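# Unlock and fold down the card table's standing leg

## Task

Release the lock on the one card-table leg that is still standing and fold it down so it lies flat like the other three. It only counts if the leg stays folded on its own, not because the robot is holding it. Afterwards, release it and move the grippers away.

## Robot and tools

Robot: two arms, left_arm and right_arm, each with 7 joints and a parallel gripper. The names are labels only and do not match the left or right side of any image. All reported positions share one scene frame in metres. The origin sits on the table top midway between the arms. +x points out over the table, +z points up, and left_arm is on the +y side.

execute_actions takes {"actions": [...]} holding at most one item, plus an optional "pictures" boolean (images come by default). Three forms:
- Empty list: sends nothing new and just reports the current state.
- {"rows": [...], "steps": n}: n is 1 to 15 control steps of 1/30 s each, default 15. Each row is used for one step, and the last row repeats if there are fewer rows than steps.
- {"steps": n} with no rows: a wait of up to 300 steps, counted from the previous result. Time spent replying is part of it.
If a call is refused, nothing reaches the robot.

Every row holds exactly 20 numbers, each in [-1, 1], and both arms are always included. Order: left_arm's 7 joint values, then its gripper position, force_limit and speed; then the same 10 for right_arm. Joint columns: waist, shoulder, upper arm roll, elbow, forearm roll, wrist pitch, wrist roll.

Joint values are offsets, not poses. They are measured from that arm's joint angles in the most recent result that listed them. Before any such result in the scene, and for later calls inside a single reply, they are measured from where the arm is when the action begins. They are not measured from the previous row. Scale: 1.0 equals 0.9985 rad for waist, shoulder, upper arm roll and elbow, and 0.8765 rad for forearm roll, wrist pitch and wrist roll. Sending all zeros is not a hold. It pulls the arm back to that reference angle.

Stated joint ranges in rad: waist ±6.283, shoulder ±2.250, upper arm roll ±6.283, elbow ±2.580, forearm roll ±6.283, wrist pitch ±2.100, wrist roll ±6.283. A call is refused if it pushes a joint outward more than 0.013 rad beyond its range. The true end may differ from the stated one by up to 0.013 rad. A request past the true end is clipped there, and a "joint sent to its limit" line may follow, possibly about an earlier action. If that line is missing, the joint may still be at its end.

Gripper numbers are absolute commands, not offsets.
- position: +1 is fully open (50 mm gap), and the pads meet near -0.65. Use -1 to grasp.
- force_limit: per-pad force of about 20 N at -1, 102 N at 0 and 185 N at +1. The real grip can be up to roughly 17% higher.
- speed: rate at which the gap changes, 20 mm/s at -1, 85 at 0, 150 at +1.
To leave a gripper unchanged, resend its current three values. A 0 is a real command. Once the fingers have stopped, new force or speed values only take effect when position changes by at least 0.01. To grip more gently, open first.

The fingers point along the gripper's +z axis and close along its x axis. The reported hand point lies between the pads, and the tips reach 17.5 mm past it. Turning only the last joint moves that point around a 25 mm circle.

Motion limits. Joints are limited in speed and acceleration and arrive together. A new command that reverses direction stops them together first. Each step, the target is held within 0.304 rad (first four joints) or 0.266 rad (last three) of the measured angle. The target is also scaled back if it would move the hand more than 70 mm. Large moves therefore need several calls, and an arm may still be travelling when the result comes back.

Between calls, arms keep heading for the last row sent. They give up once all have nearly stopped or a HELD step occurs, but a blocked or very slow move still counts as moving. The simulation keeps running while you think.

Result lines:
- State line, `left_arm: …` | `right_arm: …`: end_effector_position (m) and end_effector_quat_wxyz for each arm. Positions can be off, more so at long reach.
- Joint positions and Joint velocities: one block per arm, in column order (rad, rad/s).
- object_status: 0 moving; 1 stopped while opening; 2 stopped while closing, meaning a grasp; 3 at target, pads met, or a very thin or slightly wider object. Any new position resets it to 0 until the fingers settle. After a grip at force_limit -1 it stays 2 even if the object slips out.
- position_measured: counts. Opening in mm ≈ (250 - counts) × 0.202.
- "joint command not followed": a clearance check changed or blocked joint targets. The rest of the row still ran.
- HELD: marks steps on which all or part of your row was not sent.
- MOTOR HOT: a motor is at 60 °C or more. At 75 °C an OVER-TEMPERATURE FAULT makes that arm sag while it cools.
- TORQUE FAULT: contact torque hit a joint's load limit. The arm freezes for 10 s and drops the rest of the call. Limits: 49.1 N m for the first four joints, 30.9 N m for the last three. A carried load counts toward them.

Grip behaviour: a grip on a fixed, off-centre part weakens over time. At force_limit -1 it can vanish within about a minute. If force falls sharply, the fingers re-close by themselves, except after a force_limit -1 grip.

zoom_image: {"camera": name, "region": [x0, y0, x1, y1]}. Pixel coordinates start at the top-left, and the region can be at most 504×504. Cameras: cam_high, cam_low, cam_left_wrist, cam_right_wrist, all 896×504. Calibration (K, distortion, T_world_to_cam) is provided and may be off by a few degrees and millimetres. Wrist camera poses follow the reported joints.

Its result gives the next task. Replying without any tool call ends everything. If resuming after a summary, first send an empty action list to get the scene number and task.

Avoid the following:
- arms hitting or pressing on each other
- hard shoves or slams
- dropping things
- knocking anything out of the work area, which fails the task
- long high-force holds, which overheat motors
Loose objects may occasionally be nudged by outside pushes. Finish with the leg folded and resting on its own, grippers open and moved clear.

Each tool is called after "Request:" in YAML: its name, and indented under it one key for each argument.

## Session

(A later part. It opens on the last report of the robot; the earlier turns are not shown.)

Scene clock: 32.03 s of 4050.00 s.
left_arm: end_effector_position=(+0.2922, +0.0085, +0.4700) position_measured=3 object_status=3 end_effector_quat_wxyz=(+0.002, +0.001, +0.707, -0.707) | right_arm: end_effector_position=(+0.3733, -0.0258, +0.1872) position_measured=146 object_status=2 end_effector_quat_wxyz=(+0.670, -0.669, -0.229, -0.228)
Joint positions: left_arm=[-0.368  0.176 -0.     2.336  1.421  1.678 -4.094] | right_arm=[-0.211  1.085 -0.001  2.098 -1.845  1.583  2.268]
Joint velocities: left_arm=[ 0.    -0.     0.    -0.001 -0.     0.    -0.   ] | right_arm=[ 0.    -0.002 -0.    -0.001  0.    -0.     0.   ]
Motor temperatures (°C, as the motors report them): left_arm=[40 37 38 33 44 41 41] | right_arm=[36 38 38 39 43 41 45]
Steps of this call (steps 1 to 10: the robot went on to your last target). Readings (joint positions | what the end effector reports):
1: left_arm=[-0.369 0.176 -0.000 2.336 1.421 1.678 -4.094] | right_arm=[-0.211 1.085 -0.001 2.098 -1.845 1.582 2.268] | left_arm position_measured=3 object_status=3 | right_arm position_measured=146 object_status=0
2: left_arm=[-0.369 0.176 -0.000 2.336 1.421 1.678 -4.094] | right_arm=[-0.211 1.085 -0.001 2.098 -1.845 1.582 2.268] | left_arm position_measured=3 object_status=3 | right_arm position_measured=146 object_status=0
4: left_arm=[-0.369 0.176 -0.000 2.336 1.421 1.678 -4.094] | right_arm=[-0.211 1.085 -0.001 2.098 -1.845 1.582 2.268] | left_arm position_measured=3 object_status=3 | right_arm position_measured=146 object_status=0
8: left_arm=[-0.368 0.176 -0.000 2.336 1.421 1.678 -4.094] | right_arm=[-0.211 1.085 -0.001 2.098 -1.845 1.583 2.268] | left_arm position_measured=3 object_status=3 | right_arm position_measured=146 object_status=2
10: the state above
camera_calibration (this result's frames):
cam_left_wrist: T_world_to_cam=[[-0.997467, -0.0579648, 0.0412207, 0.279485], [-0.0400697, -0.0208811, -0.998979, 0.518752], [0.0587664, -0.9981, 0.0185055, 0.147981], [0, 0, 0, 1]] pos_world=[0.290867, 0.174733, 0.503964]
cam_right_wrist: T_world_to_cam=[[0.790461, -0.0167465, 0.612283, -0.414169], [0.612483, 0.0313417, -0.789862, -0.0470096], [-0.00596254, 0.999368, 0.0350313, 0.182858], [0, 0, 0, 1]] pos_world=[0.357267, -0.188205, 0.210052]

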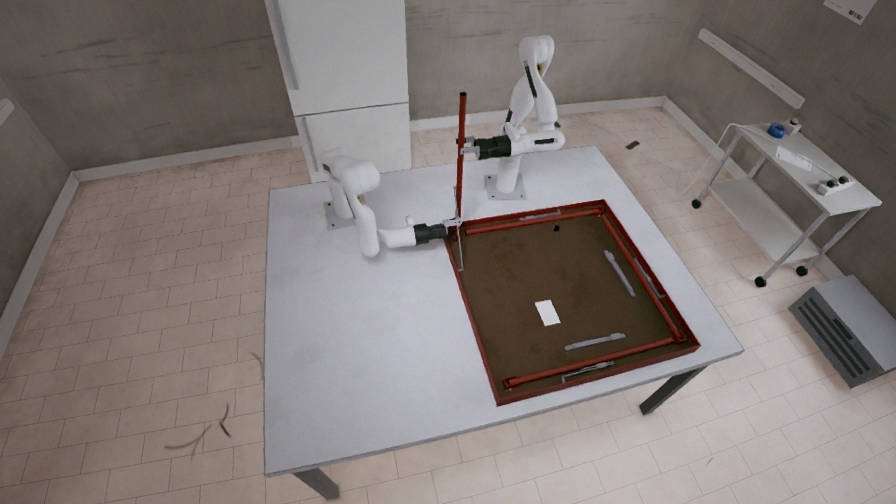

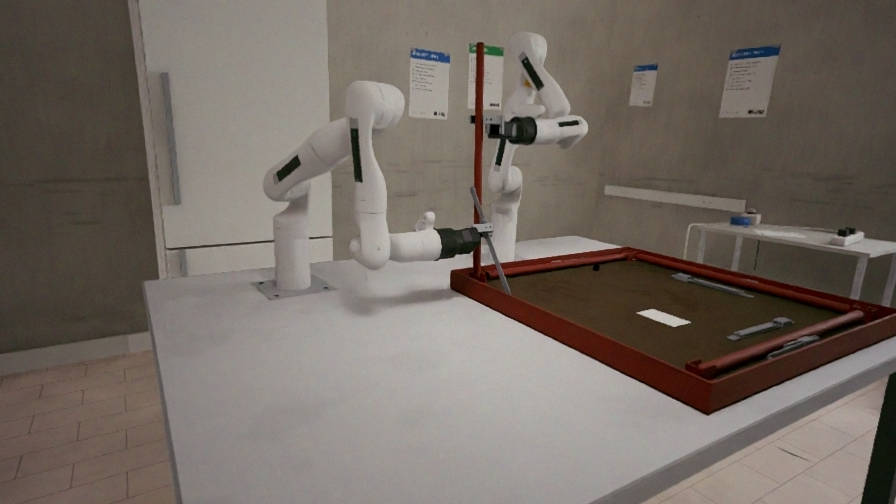

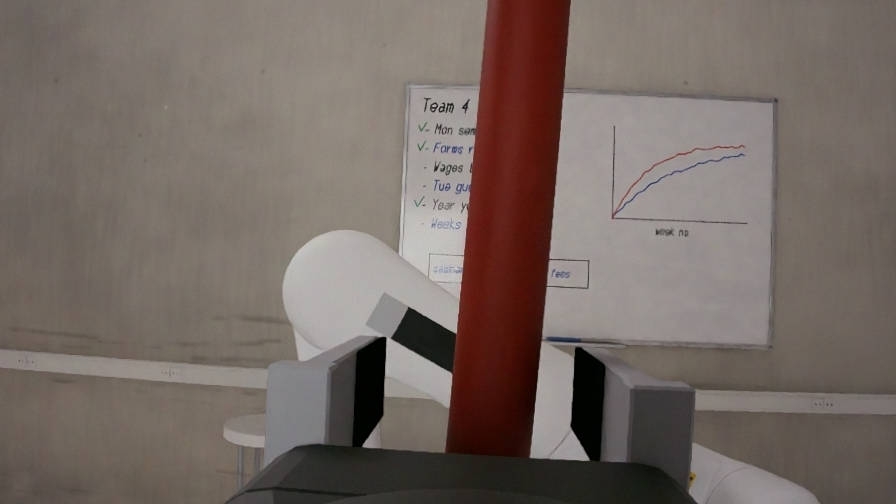

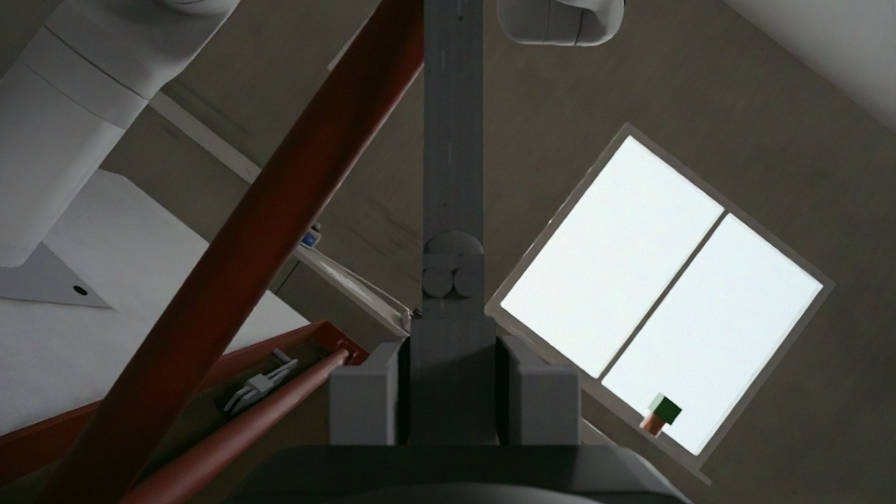

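Request:
execute_actions:
  actions:
    - {"rows":[[0,0,0,0,0,0,0,1,0,0, 0.004,0.02,0,-0.026,0.004,-0.002,-0.007,-1,-0.5,0],[0,0,0,0,0,0,0,1,0,0, 0.004,0.02,0,-0.026,0.004,-0.002,-0.007,-1,-0.5,0],[0,0,0,0,0,0,0,1,0,0, 0.004,0.02,0,-0.026,0.004,-0.002,-0.007,-1,-0.5,0],[0,0,0,0,0,0,0,1,0,0, 0.008,0.041,0,-0.053,0.009,-0.004,-0.015,-1,-0.5,0],[0,0,0,0,0,0,0,1,0,0, 0.008,0.041,0,-0.053,0.009,-0.004,-0.015,-1,-0.5,0],[0,0,0,0,0,0,0,1,0,0, 0.008,0.041,0,-0.053,0.009,-0.004,-0.015,-1,-0.5,0],[0,0,0,0,0,0,0,1,0,0, 0.012,0.061,0,-0.08,0.013,-0.006,-0.022,-1,-0.5,0],[0,0,0,0,0,0,0,1,0,0, 0.012,0.061,0,-0.08,0.013,-0.006,-0.022,-1,-0.5,0],[0,0,0,0,0,0,0,1,0,0, 0.012,0.061,0,-0.08,0.013,-0.006,-0.022,-1,-0.5,0],[0,0,0,0,0,0,0,1,0,0, 0.016,0.082,0,-0.108,0.018,-0.008,-0.03,-1,-0.5,0],[0,0,0,0,0,0,0,1,0,0, 0.016,0.082,0,-0.108,0.018,-0.008,-0.03,-1,-0.5,0],[0,0,0,0,0,0,0,1,0,0, 0.016,0.082,0,-0.108,0.018,-0.008,-0.03,-1,-0.5,0],[0,0,0,0,0,0,0,1,0,0, 0.02,0.102,0,-0.136,0.022,-0.01,-0.037,-1,-0.5,0]]}
  pictures: false

Request:
execute_actions:
  actions:
    - {"steps":8}

Scene clock: 36.27 s of 4050.00 s.
left_arm: end_effector_position=(+0.2922, +0.0085, +0.4700) position_measured=3 object_status=3 end_effector_quat_wxyz=(+0.002, +0.001, +0.707, -0.707) | right_arm: end_effector_position=(+0.4008, -0.0258, +0.1510) position_measured=146 object_status=2 end_effector_quat_wxyz=(+0.670, -0.669, -0.228, -0.228)
Joint positions: left_arm=[-0.368  0.176 -0.     2.336  1.421  1.678 -4.094] | right_arm=[-0.192  1.18  -0.     1.973 -1.827  1.574  2.238]
Joint velocities: left_arm=[ 0.001 -0.     0.    -0.    -0.001 -0.001  0.   ] | right_arm=[ 0.03   0.166  0.008 -0.251  0.022 -0.041 -0.059]
Motor temperatures (°C, as the motors report them): left_arm=[40 37 38 33 44 41 41] | right_arm=[36 38 38 39 43 41 45]
Steps of this call (steps 1 to 15: the robot went on to your last target; steps 16 to 90: nothing new was sent; then 0.73 s passed at rest; steps 91 to 105: all 15 steps of this action). Readings (joint positions | what the end effector reports):
91: left_arm=[-0.368 0.176 -0.000 2.336 1.421 1.678 -4.094] | right_arm=[-0.211 1.086 -0.001 2.097 -1.845 1.583 2.268] | left_arm position_measured=3 object_status=3 | right_arm position_measured=146 object_status=2
92: left_arm=[-0.368 0.176 -0.000 2.336 1.421 1.678 -4.094] | right_arm=[-0.210 1.091 -0.001 2.093 -1.844 1.583 2.267] | left_arm position_measured=3 object_status=3 | right_arm position_measured=146 object_status=2
94: left_arm=[-0.368 0.176 -0.000 2.336 1.421 1.678 -4.094] | right_arm=[-0.207 1.105 -0.001 2.075 -1.842 1.582 2.263] | left_arm position_measured=3 object_status=3 | right_arm position_measured=146 object_status=2
98: left_arm=[-0.368 0.176 -0.000 2.336 1.421 1.678 -4.094] | right_arm=[-0.202 1.132 -0.001 2.038 -1.835 1.579 2.254] | left_arm position_measured=3 object_status=3 | right_arm position_measured=146 object_status=2
105: the state above

Scene clock: 36.53 s of 4050.00 s.
left_arm: end_effector_position=(+0.2922, +0.0085, +0.4700) position_measured=3 object_status=3 end_effector_quat_wxyz=(+0.002, +0.001, +0.707, -0.707) | right_arm: end_effector_position=(+0.4028, -0.0258, +0.1483) position_measured=146 object_status=2 end_effector_quat_wxyz=(+0.670, -0.669, -0.228, -0.228)
Joint positions: left_arm=[-0.368  0.176 -0.     2.336  1.421  1.678 -4.094] | right_arm=[-0.191  1.187 -0.     1.963 -1.826  1.574  2.236]
Joint velocities: left_arm=[ 0.001  0.     0.001 -0.    -0.001 -0.     0.   ] | right_arm=[ 0.003  0.003 -0.001 -0.004 -0.001  0.001 -0.002]
Motor temperatures (°C, as the motors report them): left_arm=[40 37 38 33 44 41 41] | right_arm=[36 38 38 39 43 41 45]
Steps of this call (steps 1 to 8: the robot went on to your last target). Readings (joint positions | what the end effector reports):
1: left_arm=[-0.368 0.176 -0.000 2.336 1.421 1.678 -4.094] | right_arm=[-0.192 1.184 -0.000 1.966 -1.827 1.573 2.236] | left_arm position_measured=3 object_status=3 | right_arm position_measured=146 object_status=2
2: left_arm=[-0.368 0.176 -0.000 2.336 1.421 1.678 -4.094] | right_arm=[-0.191 1.185 0.000 1.965 -1.826 1.573 2.236] | left_arm position_measured=3 object_status=3 | right_arm position_measured=146 object_status=2
4: left_arm=[-0.368 0.176 -0.000 2.336 1.421 1.678 -4.094] | right_arm=[-0.191 1.186 -0.000 1.963 -1.826 1.573 2.236] | left_arm position_measured=3 object_status=3 | right_arm position_measured=146 object_status=2
8: the state above
camera_calibration (this result's frames):
cam_left_wrist: T_world_to_cam=[[-0.997467, -0.0579656, 0.0412208, 0.279486], [-0.0400698, -0.0208812, -0.998979, 0.518752], [0.0587671, -0.9981, 0.0185057, 0.147981], [0, 0, 0, 1]] pos_world=[0.290868, 0.174733, 0.503963]
cam_right_wrist: T_world_to_cam=[[0.790269, -0.0176282, 0.612506, -0.413662], [0.612739, 0.030991, -0.789678, -0.0959422], [-0.00506155, 0.999364, 0.0352927, 0.183986], [0, 0, 0, 1]] pos_world=[0.386623, -0.188187, 0.171114]

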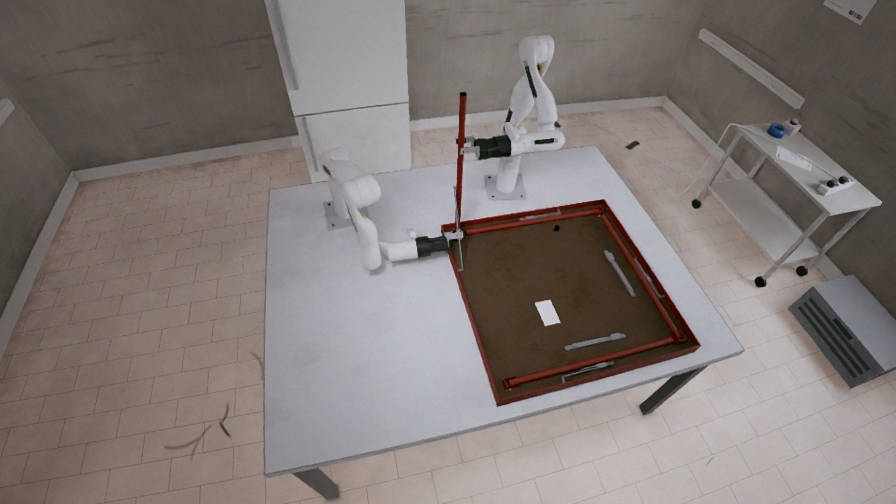

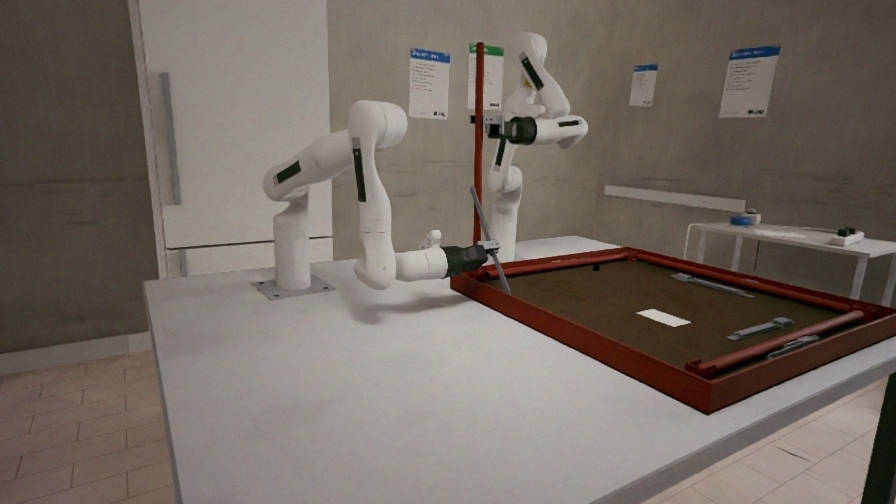

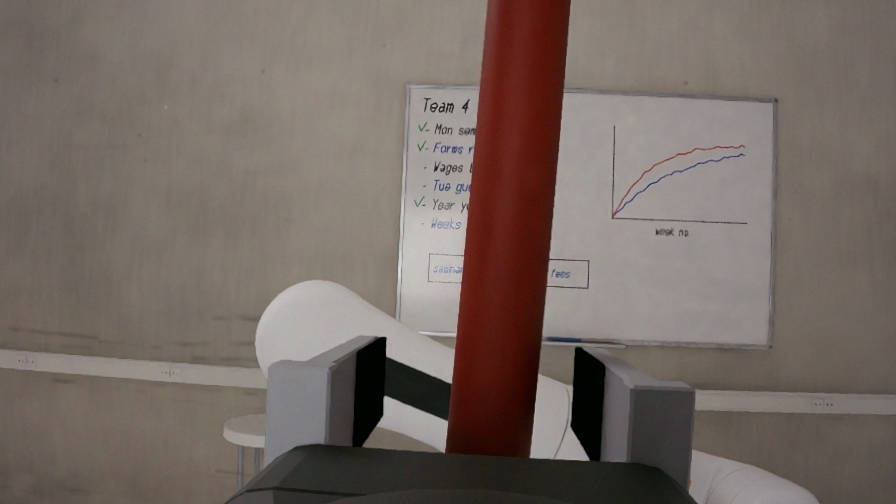

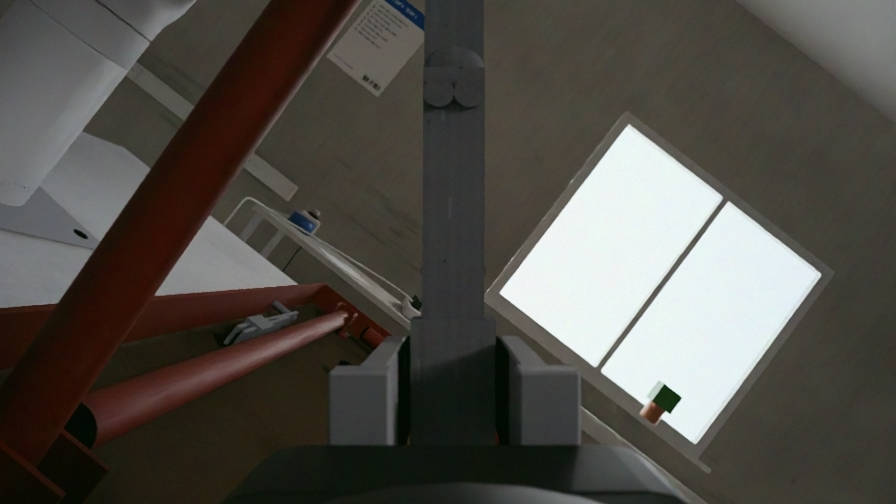

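Request:
execute_actions:
  actions:
    - {"rows":[[0,0,0,0,0,0,0,1,0,0, 0.002,-0.006,0,-0.009,0.002,-0.004,-0.056,-1,-0.5,0],[0,0,0,0,0,0,0,1,0,0, 0.002,-0.006,0,-0.009,0.002,-0.004,-0.056,-1,-0.5,0],[0,0,0,0,0,0,0,1,0,0, 0.002,-0.006,0,-0.009,0.002,-0.004,-0.056,-1,-0.5,0],[0,0,0,0,0,0,0,1,0,0, 0.004,-0.012,0,-0.018,0.005,-0.008,-0.112,-1,-0.5,0],[0,0,0,0,0,0,0,1,0,0, 0.004,-0.012,0,-0.018,0.005,-0.008,-0.112,-1,-0.5,0],[0,0,0,0,0,0,0,1,0,0, 0.004,-0.012,0,-0.018,0.005,-0.008,-0.112,-1,-0.5,0],[0,0,0,0,0,0,0,1,0,0, 0.007,-0.017,0,-0.027,0.008,-0.013,-0.168,-1,-0.5,0],[0,0,0,0,0,0,0,1,0,0, 0.007,-0.017,0,-0.027,0.008,-0.013,-0.168,-1,-0.5,0],[0,0,0,0,0,0,0,1,0,0, 0.007,-0.017,0,-0.027,0.008,-0.013,-0.168,-1,-0.5,0],[0,0,0,0,0,0,0,1,0,0, 0.009,-0.022,0,-0.037,0.01,-0.017,-0.224,-1,-0.5,0]]}

Scene clock: 40.47 s of 4050.00 s.
left_arm: end_effector_position=(+0.2922, +0.0085, +0.4700) position_measured=3 object_status=3 end_effector_quat_wxyz=(+0.002, +0.001, +0.707, -0.707) | right_arm: end_effector_position=(+0.4204, -0.0258, +0.1580) position_measured=146 object_status=2 end_effector_quat_wxyz=(+0.684, -0.684, -0.181, -0.180)
Joint positions: left_arm=[-0.368  0.176 -0.     2.336  1.421  1.678 -4.094] | right_arm=[-0.182  1.166  0.     1.927 -1.816  1.559  2.039]
Joint velocities: left_arm=[ 0.001 -0.    -0.001  0.    -0.003  0.     0.   ] | right_arm=[ 0.003 -0.003  0.    -0.003  0.005 -0.004 -0.012]
Motor temperatures (°C, as the motors report them): left_arm=[40 37 38 33 44 41 41] | right_arm=[36 38 38 39 43 41 45]
Steps of this call (steps 1 to 30: the robot went on to your last target; steps 31 to 90: nothing new was sent; then 0.43 s passed at rest; steps 91 to 105: all 15 steps of this action). Readings (joint positions | what the end effector reports):
91: left_arm=[-0.368 0.176 -0.000 2.336 1.421 1.678 -4.094] | right_arm=[-0.191 1.187 -0.000 1.962 -1.826 1.574 2.235] | left_arm position_measured=3 object_status=3 | right_arm position_measured=146 object_status=2
92: left_arm=[-0.368 0.176 -0.000 2.336 1.421 1.678 -4.094] | right_arm=[-0.190 1.186 -0.000 1.961 -1.825 1.573 2.227] | left_arm position_measured=3 object_status=3 | right_arm position_measured=146 object_status=2
94: left_arm=[-0.368 0.176 -0.000 2.336 1.421 1.678 -4.094] | right_arm=[-0.189 1.182 -0.000 1.955 -1.824 1.570 2.193] | left_arm position_measured=3 object_status=3 | right_arm position_measured=146 object_status=2
98: left_arm=[-0.368 0.176 -0.000 2.336 1.421 1.678 -4.094] | right_arm=[-0.186 1.174 0.000 1.943 -1.820 1.565 2.123] | left_arm position_measured=3 object_status=3 | right_arm position_measured=146 object_status=2
105: the state above
camera_calibration (this result's frames):
cam_left_wrist: T_world_to_cam=[[-0.997467, -0.0579662, 0.0412208, 0.279486], [-0.0400698, -0.0208812, -0.998979, 0.518752], [0.0587677, -0.9981, 0.0185056, 0.147981], [0, 0, 0, 1]] pos_world=[0.290868, 0.174733, 0.503963]
cam_right_wrist: T_world_to_cam=[[0.868766, -0.0164839, 0.494948, -0.447889], [0.495222, 0.029511, -0.868265, -0.0372672], [-0.000294009, 0.999429, 0.0338014, 0.181951], [0, 0, 0, 1]] pos_world=[0.40762, -0.18813, 0.183174]

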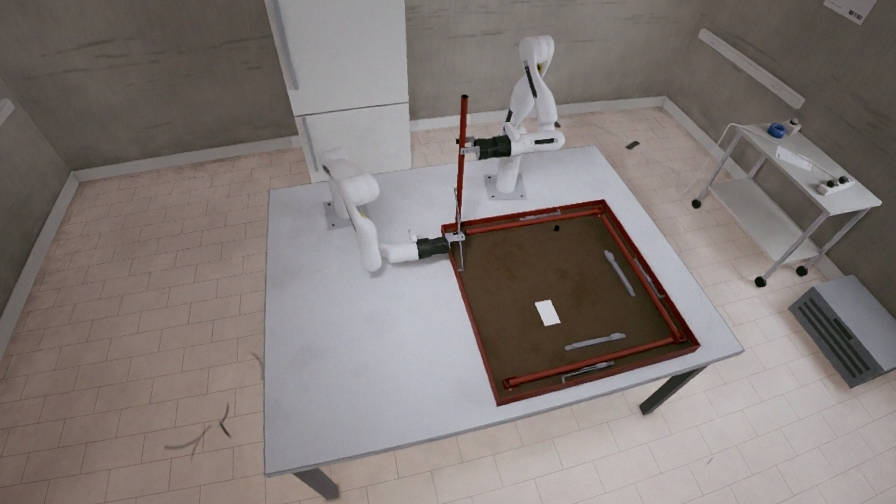

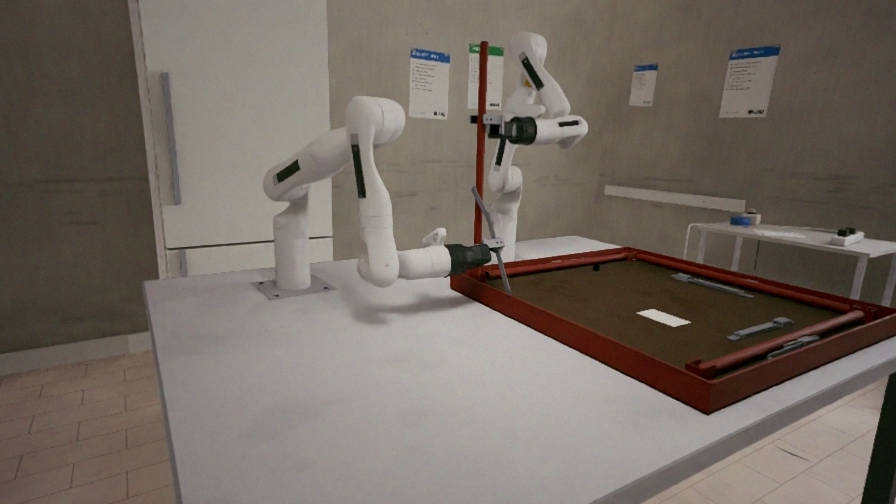

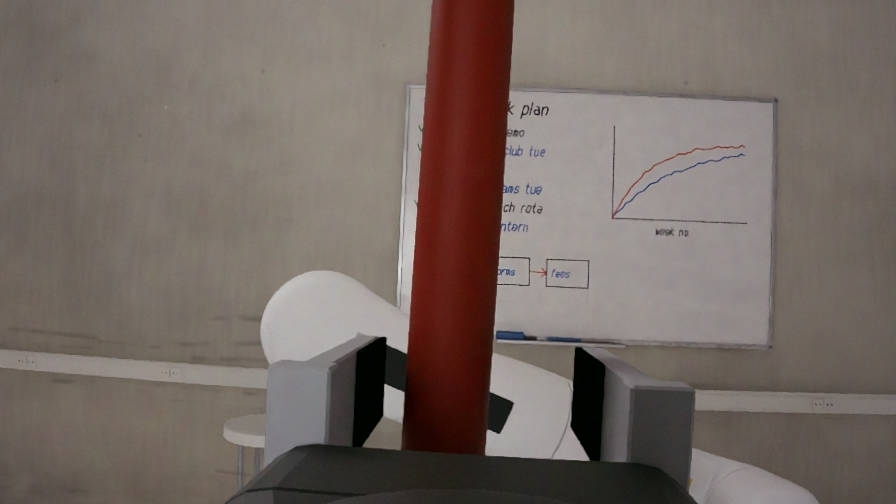

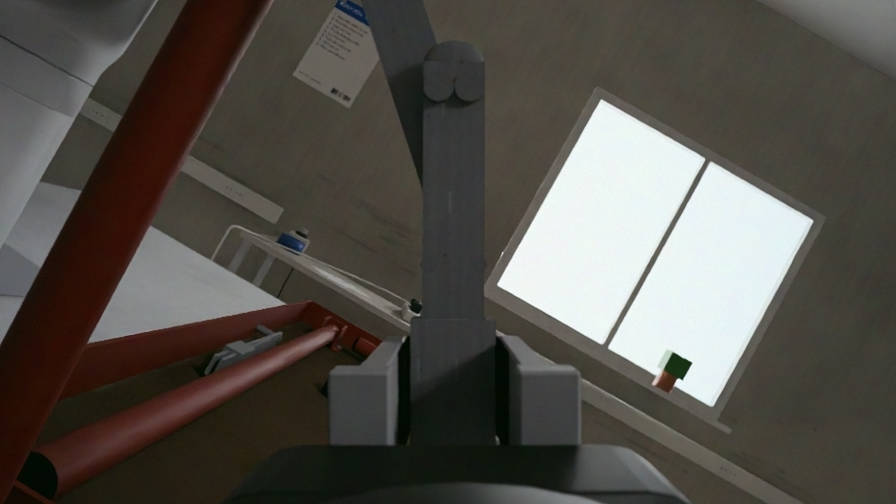

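Request:
execute_actions:
  actions:
    - {"rows":[[0.0085,0.041,0,-0.054,0.009,-0.004,0.05,1,0,0, 0,0,0,0,0,0,0,-1,-0.5,0]],"steps":12}
  pictures: false

Request:
execute_actions:
  actions:
    - {"rows":[[0,0,0,0,0,0,0,1,0,0, 0,0,0,0,0,0,0,1,-0.5,-0.3]],"steps":15}

Scene clock: 47.40 s of 4050.00 s.
left_arm: end_effector_position=(+0.3129, +0.0099, +0.4690) position_measured=3 object_status=3 end_effector_quat_wxyz=(-0.008, -0.010, +0.708, -0.707) | right_arm: end_effector_position=(+0.4202, -0.0258, +0.1577) position_measured=146 object_status=2 end_effector_quat_wxyz=(+0.684, -0.684, -0.181, -0.180)
Joint positions: left_arm=[-0.36   0.216 -0.     2.282  1.429  1.675 -4.051] | right_arm=[-0.182  1.167  0.     1.927 -1.816  1.558  2.039]
Joint velocities: left_arm=[ 0.003  0.007 -0.001 -0.001 -0.001  0.    -0.   ] | right_arm=[ 0.002 -0.001 -0.     0.    -0.    -0.    -0.   ]
Motor temperatures (°C, as the motors report them): left_arm=[40 37 38 33 44 41 41] | right_arm=[36 38 38 39 43 41 45]
Steps of this call (steps 1 to 15: the robot went on to your last target; steps 16 to 90: nothing new was sent; then 3.53 s passed at rest; steps 91 to 102: all 12 steps of this action). Readings (joint positions | what the end effector reports):
91: left_arm=[-0.368 0.177 -0.000 2.335 1.421 1.678 -4.094] | right_arm=[-0.182 1.166 0.000 1.927 -1.816 1.558 2.039] | left_arm position_measured=3 object_status=3 | right_arm position_measured=146 object_status=2
92: left_arm=[-0.367 0.182 0.000 2.330 1.421 1.679 -4.091] | right_arm=[-0.182 1.167 0.000 1.927 -1.816 1.558 2.039] | left_arm position_measured=3 object_status=3 | right_arm position_measured=146 object_status=2
94: left_arm=[-0.362 0.202 0.001 2.306 1.424 1.677 -4.071] | right_arm=[-0.182 1.167 0.000 1.927 -1.816 1.558 2.039] | left_arm position_measured=3 object_status=3 | right_arm position_measured=146 object_status=2
98: left_arm=[-0.361 0.214 -0.001 2.283 1.429 1.675 -4.051] | right_arm=[-0.182 1.167 0.000 1.927 -1.816 1.558 2.039] | left_arm position_measured=3 object_status=3 | right_arm position_measured=146 object_status=2
102: the state above

Scene clock: 47.90 s of 4050.00 s.
left_arm: end_effector_position=(+0.3127, +0.0099, +0.4691) position_measured=3 object_status=3 end_effector_quat_wxyz=(-0.008, -0.010, +0.708, -0.707) | right_arm: end_effector_position=(+0.4202, -0.0258, +0.1577) position_measured=3 object_status=0 end_effector_quat_wxyz=(+0.684, -0.684, -0.181, -0.180)
Joint positions: left_arm=[-0.36   0.216 -0.     2.282  1.428  1.675 -4.051] | right_arm=[-0.182  1.167  0.     1.927 -1.816  1.558  2.039]
Joint velocities: left_arm=[-0.001 -0.001 -0.     0.     0.001 -0.001  0.   ] | right_arm=[-0.001 -0.002 -0.     0.    -0.     0.     0.001]
Motor temperatures (°C, as the motors report them): left_arm=[40 37 38 33 44 41 41] | right_arm=[36 38 38 39 43 41 45]
Steps of this call (steps 1 to 15: all 15 steps of this action). Readings (joint positions | what the end effector reports):
1: left_arm=[-0.360 0.216 -0.000 2.282 1.429 1.675 -4.051] | right_arm=[-0.182 1.167 0.000 1.927 -1.816 1.558 2.039] | left_arm position_measured=3 object_status=3 | right_arm position_measured=139 object_status=0
2: left_arm=[-0.360 0.216 -0.000 2.282 1.429 1.675 -4.051] | right_arm=[-0.182 1.167 0.000 1.927 -1.816 1.558 2.039] | left_arm position_measured=3 object_status=3 | right_arm position_measured=128 object_status=0
4: left_arm=[-0.360 0.216 -0.000 2.282 1.428 1.675 -4.051] | right_arm=[-0.182 1.167 0.000 1.927 -1.816 1.558 2.039] | left_arm position_measured=3 object_status=3 | right_arm position_measured=107 object_status=0
8: left_arm=[-0.360 0.216 -0.000 2.282 1.428 1.675 -4.051] | right_arm=[-0.182 1.167 0.000 1.927 -1.816 1.558 2.039] | left_arm position_measured=3 object_status=3 | right_arm position_measured=64 object_status=0
15: the state above
camera_calibration (this result's frames):
cam_left_wrist: T_world_to_cam=[[-0.99583, -0.0578352, 0.0705562, 0.2858], [-0.0694849, -0.0203315, -0.997376, 0.527131], [0.0591179, -0.998119, 0.016228, 0.149111], [0, 0, 0, 1]] pos_world=[0.312421, 0.176077, 0.503163]
cam_right_wrist: T_world_to_cam=[[0.869032, -0.0160356, 0.494496, -0.447609], [0.494756, 0.0293301, -0.868537, -0.0371683], [-0.000576124, 0.999441, 0.0334226, 0.182168], [0, 0, 0, 1]] pos_world=[0.407481, -0.188154, 0.182971]

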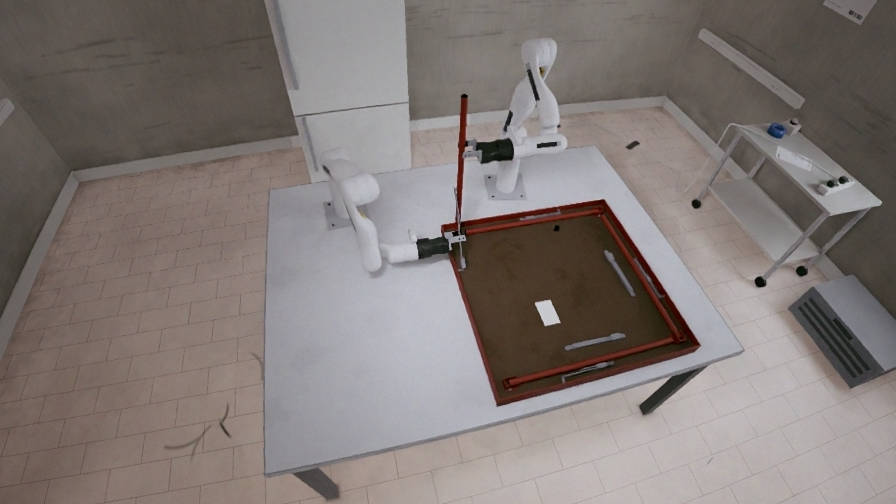

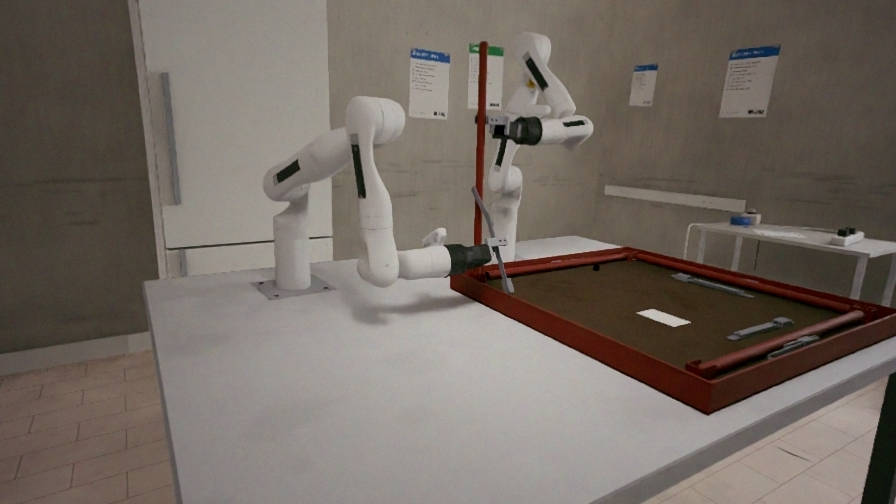

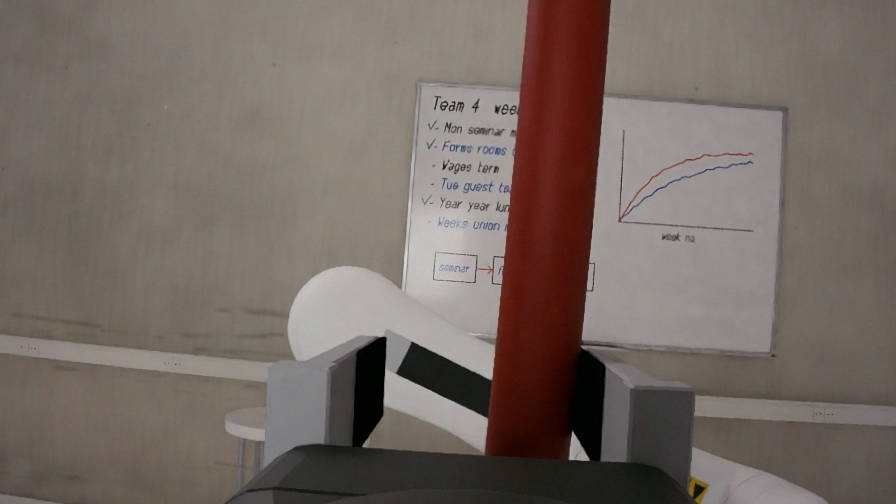

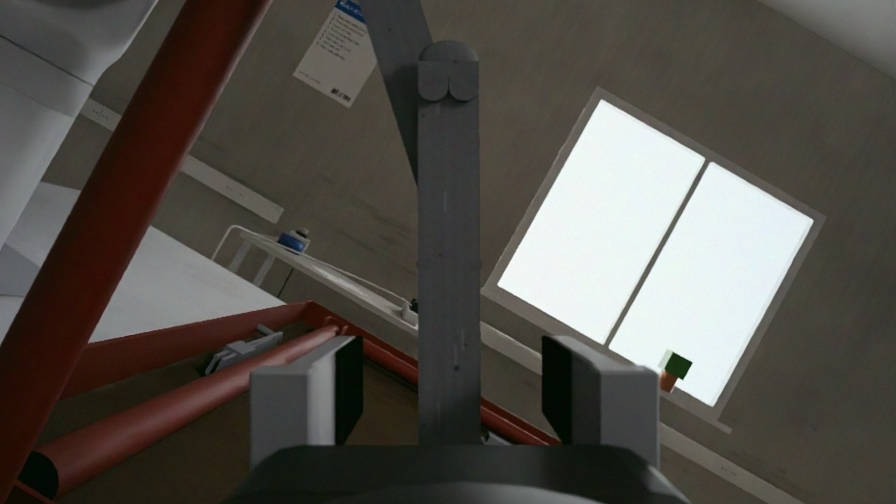

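Request:
execute_actions:
  actions:
    - {"rows":[[0,0,0,0,0,0,0,0.27,-0.5,-0.7, 0.03,0,0,0,0.034,0,0,1,-0.5,-0.3],[0,0,0,0,0,0,0,0.27,-0.5,-0.7, 0.06,0,0,0,0.068,0,0,1,-0.5,-0.3],[0,0,0,0,0,0,0,0.27,-0.5,-0.7, 0.1,0,0,0,0.114,0,0,1,-0.5,-0.3],[0,0,0,0,0,0,0,0.27,-0.5,-0.7, 0.15,0,0,0,0.171,0,0,1,-0.5,-0.3],[0,0,0,0,0,0,0,0.27,-0.5,-0.7, 0.2,0,0,0,0.228,0,0,1,-0.5,-0.3],[0,0,0,0,0,0,0,0.27,-0.5,-0.7, 0.5,0,0,0,0.57,0,0,1,-0.5,-0.3]]}
  pictures: false

Request:
execute_actions:
  actions:
    - {"steps":12}
  pictures: false

Request:
execute_actions:
  actions:
    - {"rows":[[0.004,0.018,0,-0.024,0.004,-0.002,0.03,0.27,-0.5,-0.7, 0,0,0,0,0,0,0,1,-0.5,-0.3],[0.004,0.018,0,-0.024,0.004,-0.002,0.03,0.27,-0.5,-0.7, 0,0,0,0,0,0,0,1,-0.5,-0.3],[0.004,0.018,0,-0.024,0.004,-0.002,0.03,0.27,-0.5,-0.7, 0,0,0,0,0,0,0,1,-0.5,-0.3],[0.008,0.036,0,-0.047,0.008,-0.004,0.06,0.27,-0.5,-0.7, 0,0,0,0,0,0,0,1,-0.5,-0.3],[0.008,0.036,0,-0.047,0.008,-0.004,0.06,0.27,-0.5,-0.7, 0,0,0,0,0,0,0,1,-0.5,-0.3],[0.008,0.036,0,-0.047,0.008,-0.004,0.06,0.27,-0.5,-0.7, 0,0,0,0,0,0,0,1,-0.5,-0.3],[0.012,0.054,0,-0.071,0.012,-0.005,0.09,0.27,-0.5,-0.7, 0,0,0,0,0,0,0,1,-0.5,-0.3],[0.012,0.054,0,-0.071,0.012,-0.005,0.09,0.27,-0.5,-0.7, 0,0,0,0,0,0,0,1,-0.5,-0.3],[0.012,0.054,0,-0.071,0.012,-0.005,0.09,0.27,-0.5,-0.7, 0,0,0,0,0,0,0,1,-0.5,-0.3],[0.016,0.072,0,-0.095,0.016,-0.007,0.12,0.27,-0.5,-0.7, 0,0,0,0,0,0,0,1,-0.5,-0.3]]}

Scene clock: 53.97 s of 4050.00 s.
left_arm: end_effector_position=(+0.3125, +0.0098, +0.4691) position_measured=98 object_status=0 end_effector_quat_wxyz=(-0.009, -0.010, +0.707, -0.707) | right_arm: end_effector_position=(+0.4259, -0.1788, +0.1520) position_measured=3 object_status=3 end_effector_quat_wxyz=(+0.676, -0.692, -0.176, -0.185)
Joint positions: left_arm=[-0.36   0.216  0.     2.282  1.428  1.675 -4.051] | right_arm=[ 0.201  1.166  0.     1.926 -1.452  1.558  2.039]
Joint velocities: left_arm=[ 0.001  0.001  0.    -0.     0.    -0.     0.   ] | right_arm=[ 0.951 -0.001  0.008  0.005  1.121  0.001  0.   ]
Motor temperatures (°C, as the motors report them): left_arm=[40 37 38 33 44 41 41] | right_arm=[36 38 38 39 43 41 45]
Steps of this call (steps 1 to 15: the robot went on to your last target; steps 16 to 90: nothing new was sent; then 2.57 s passed at rest; steps 91 to 105: all 15 steps of this action). Readings (joint positions | what the end effector reports):
91: left_arm=[-0.360 0.216 -0.000 2.282 1.428 1.675 -4.051] | right_arm=[-0.181 1.167 0.000 1.927 -1.816 1.558 2.039] | left_arm position_measured=7 object_status=0 | right_arm position_measured=3 object_status=3
92: left_arm=[-0.360 0.216 0.000 2.282 1.428 1.675 -4.051] | right_arm=[-0.175 1.167 -0.001 1.927 -1.811 1.558 2.039] | left_arm position_measured=14 object_status=0 | right_arm position_measured=3 object_status=3
94: left_arm=[-0.360 0.216 0.000 2.282 1.428 1.675 -4.051] | right_arm=[-0.147 1.167 -0.002 1.927 -1.786 1.558 2.039] | left_arm position_measured=27 object_status=0 | right_arm position_measured=3 object_status=3
98: left_arm=[-0.360 0.216 0.000 2.282 1.428 1.675 -4.051] | right_arm=[-0.031 1.167 -0.001 1.927 -1.680 1.558 2.039] | left_arm position_measured=53 object_status=0 | right_arm position_measured=3 object_status=3
105: the state above

Scene clock: 54.37 s of 4050.00 s.
left_arm: end_effector_position=(+0.3126, +0.0098, +0.4691) position_measured=112 object_status=3 end_effector_quat_wxyz=(-0.008, -0.010, +0.708, -0.707) | right_arm: end_effector_position=(+0.4072, -0.2233, +0.1498) position_measured=3 object_status=3 end_effector_quat_wxyz=(+0.675, -0.692, -0.183, -0.177)
Joint positions: left_arm=[-0.36   0.216  0.     2.282  1.428  1.675 -4.051] | right_arm=[ 0.315  1.167  0.     1.927 -1.317  1.558  2.039]
Joint velocities: left_arm=[-0.001 -0.     0.001 -0.     0.001  0.001  0.   ] | right_arm=[ 0.018  0.002 -0.    -0.001 -0.    -0.    -0.001]
Motor temperatures (°C, as the motors report them): left_arm=[40 37 38 33 44 41 41] | right_arm=[36 38 38 39 43 41 45]
Steps of this call (steps 1 to 12: the robot went on to your last target). Readings (joint positions | what the end effector reports):
1: left_arm=[-0.360 0.216 0.000 2.282 1.428 1.675 -4.051] | right_arm=[0.232 1.166 0.001 1.926 -1.415 1.558 2.039] | left_arm position_measured=105 object_status=0 | right_arm position_measured=3 object_status=3
2: left_arm=[-0.360 0.216 0.000 2.282 1.428 1.675 -4.051] | right_arm=[0.257 1.166 0.002 1.926 -1.383 1.558 2.039] | left_arm position_measured=110 object_status=0 | right_arm position_measured=3 object_status=3
4: left_arm=[-0.360 0.216 0.000 2.282 1.428 1.675 -4.051] | right_arm=[0.293 1.167 0.002 1.927 -1.338 1.558 2.039] | left_arm position_measured=112 object_status=0 | right_arm position_measured=3 object_status=3
8: left_arm=[-0.360 0.216 0.000 2.282 1.428 1.675 -4.051] | right_arm=[0.311 1.167 0.001 1.927 -1.316 1.558 2.039] | left_arm position_measured=112 object_status=0 | right_arm position_measured=3 object_status=3
12: the state above

Scene clock: 54.87 s of 4050.00 s.
left_arm: end_effector_position=(+0.3493, +0.0113, +0.4662) position_measured=112 object_status=3 end_effector_quat_wxyz=(-0.036, -0.038, +0.707, -0.705) | right_arm: end_effector_position=(+0.4072, -0.2233, +0.1498) position_measured=3 object_status=3 end_effector_quat_wxyz=(+0.675, -0.692, -0.183, -0.177)
Joint positions: left_arm=[-0.345  0.286 -0.     2.188  1.443  1.669 -3.945] | right_arm=[ 0.315  1.167  0.     1.927 -1.317  1.558  2.039]
Joint velocities: left_arm=[-0.002  0.021 -0.004 -0.018  0.007  0.003  0.006] | right_arm=[ 0.001 -0.001  0.001 -0.001  0.     0.    -0.001]
Motor temperatures (°C, as the motors report them): left_arm=[40 37 38 33 44 41 41] | right_arm=[36 38 38 39 43 41 45]
Steps of this call (steps 1 to 15: all 15 steps of this action). Readings (joint positions | what the end effector reports):
1: left_arm=[-0.360 0.217 0.000 2.281 1.428 1.675 -4.050] | right_arm=[0.315 1.167 0.000 1.927 -1.317 1.558 2.039] | left_arm position_measured=112 object_status=3 | right_arm position_measured=3 object_status=3
2: left_arm=[-0.358 0.221 0.000 2.277 1.428 1.676 -4.045] | right_arm=[0.315 1.167 0.001 1.927 -1.317 1.558 2.039] | left_arm position_measured=112 object_status=3 | right_arm position_measured=3 object_status=3
4: left_arm=[-0.356 0.234 0.000 2.260 1.431 1.674 -4.027] | right_arm=[0.315 1.167 0.000 1.927 -1.317 1.558 2.039] | left_arm position_measured=112 object_status=3 | right_arm position_measured=3 object_status=3
8: left_arm=[-0.350 0.258 0.000 2.228 1.436 1.672 -3.990] | right_arm=[0.315 1.167 0.000 1.927 -1.317 1.558 2.039] | left_arm position_measured=112 object_status=3 | right_arm position_measured=3 object_status=3
15: the state above
camera_calibration (this result's frames):
cam_left_wrist: T_world_to_cam=[[-0.987058, -0.0585802, 0.14928, 0.282736], [-0.148349, -0.0199553, -0.988734, 0.550322], [0.0608992, -0.998083, 0.0110067, 0.150231], [0, 0, 0, 1]] pos_world=[0.351568, 0.177488, 0.500262]
cam_right_wrist: T_world_to_cam=[[0.869151, -0.00289557, 0.494539, -0.432675], [0.494543, 0.00943753, -0.869102, -0.0360433], [-0.00215068, 0.999951, 0.00963462, 0.38413], [0, 0, 0, 1]] pos_world=[0.394711, -0.385024, 0.178948]

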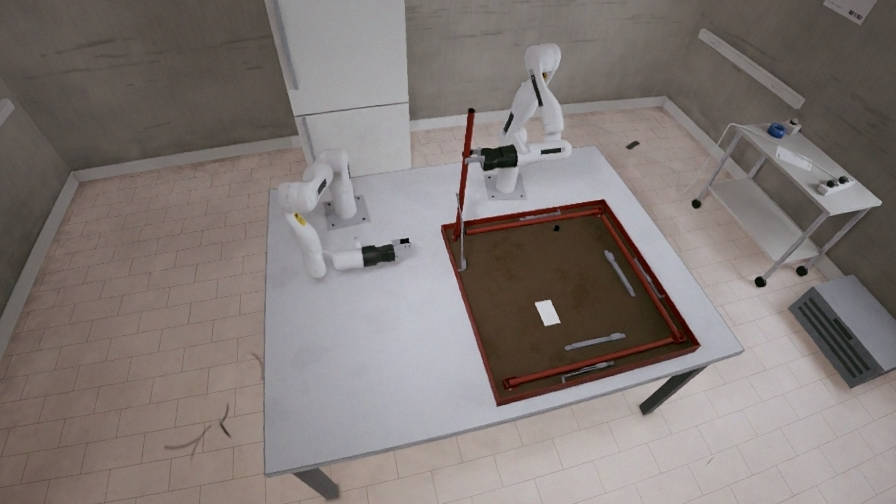

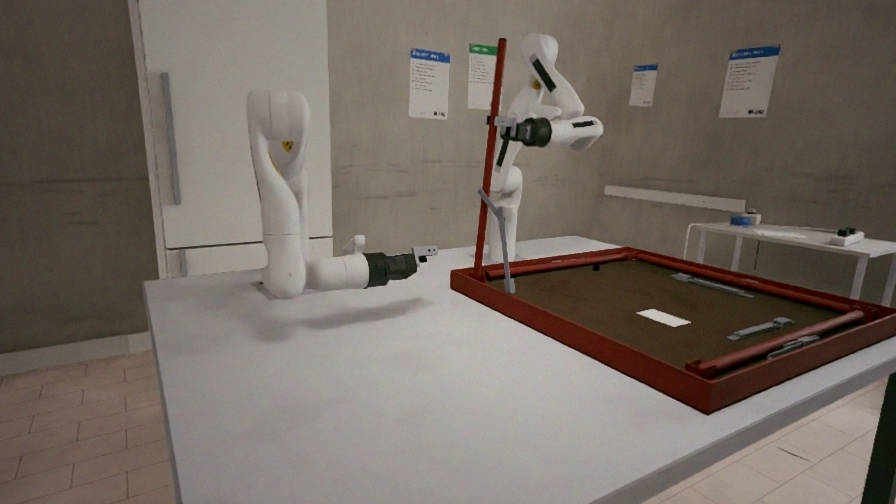

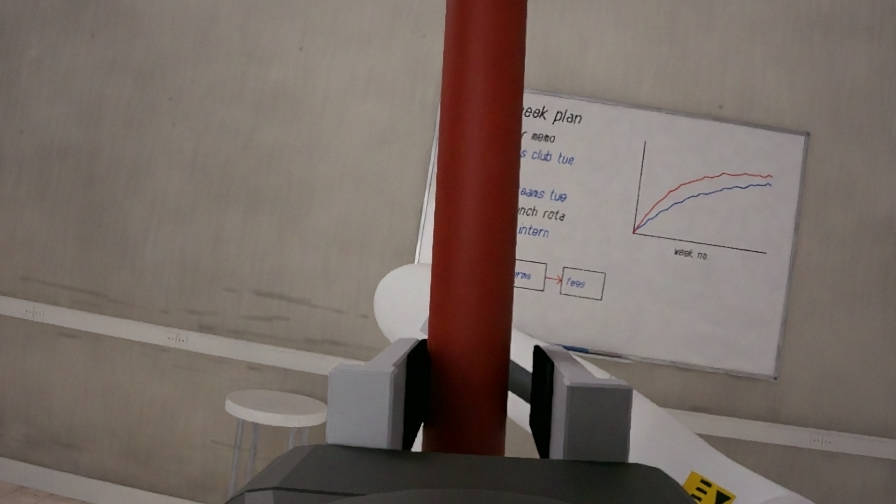

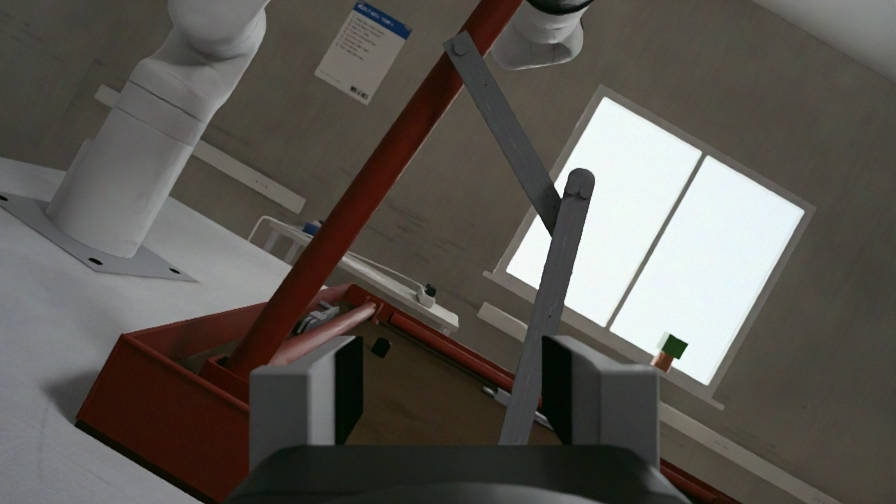

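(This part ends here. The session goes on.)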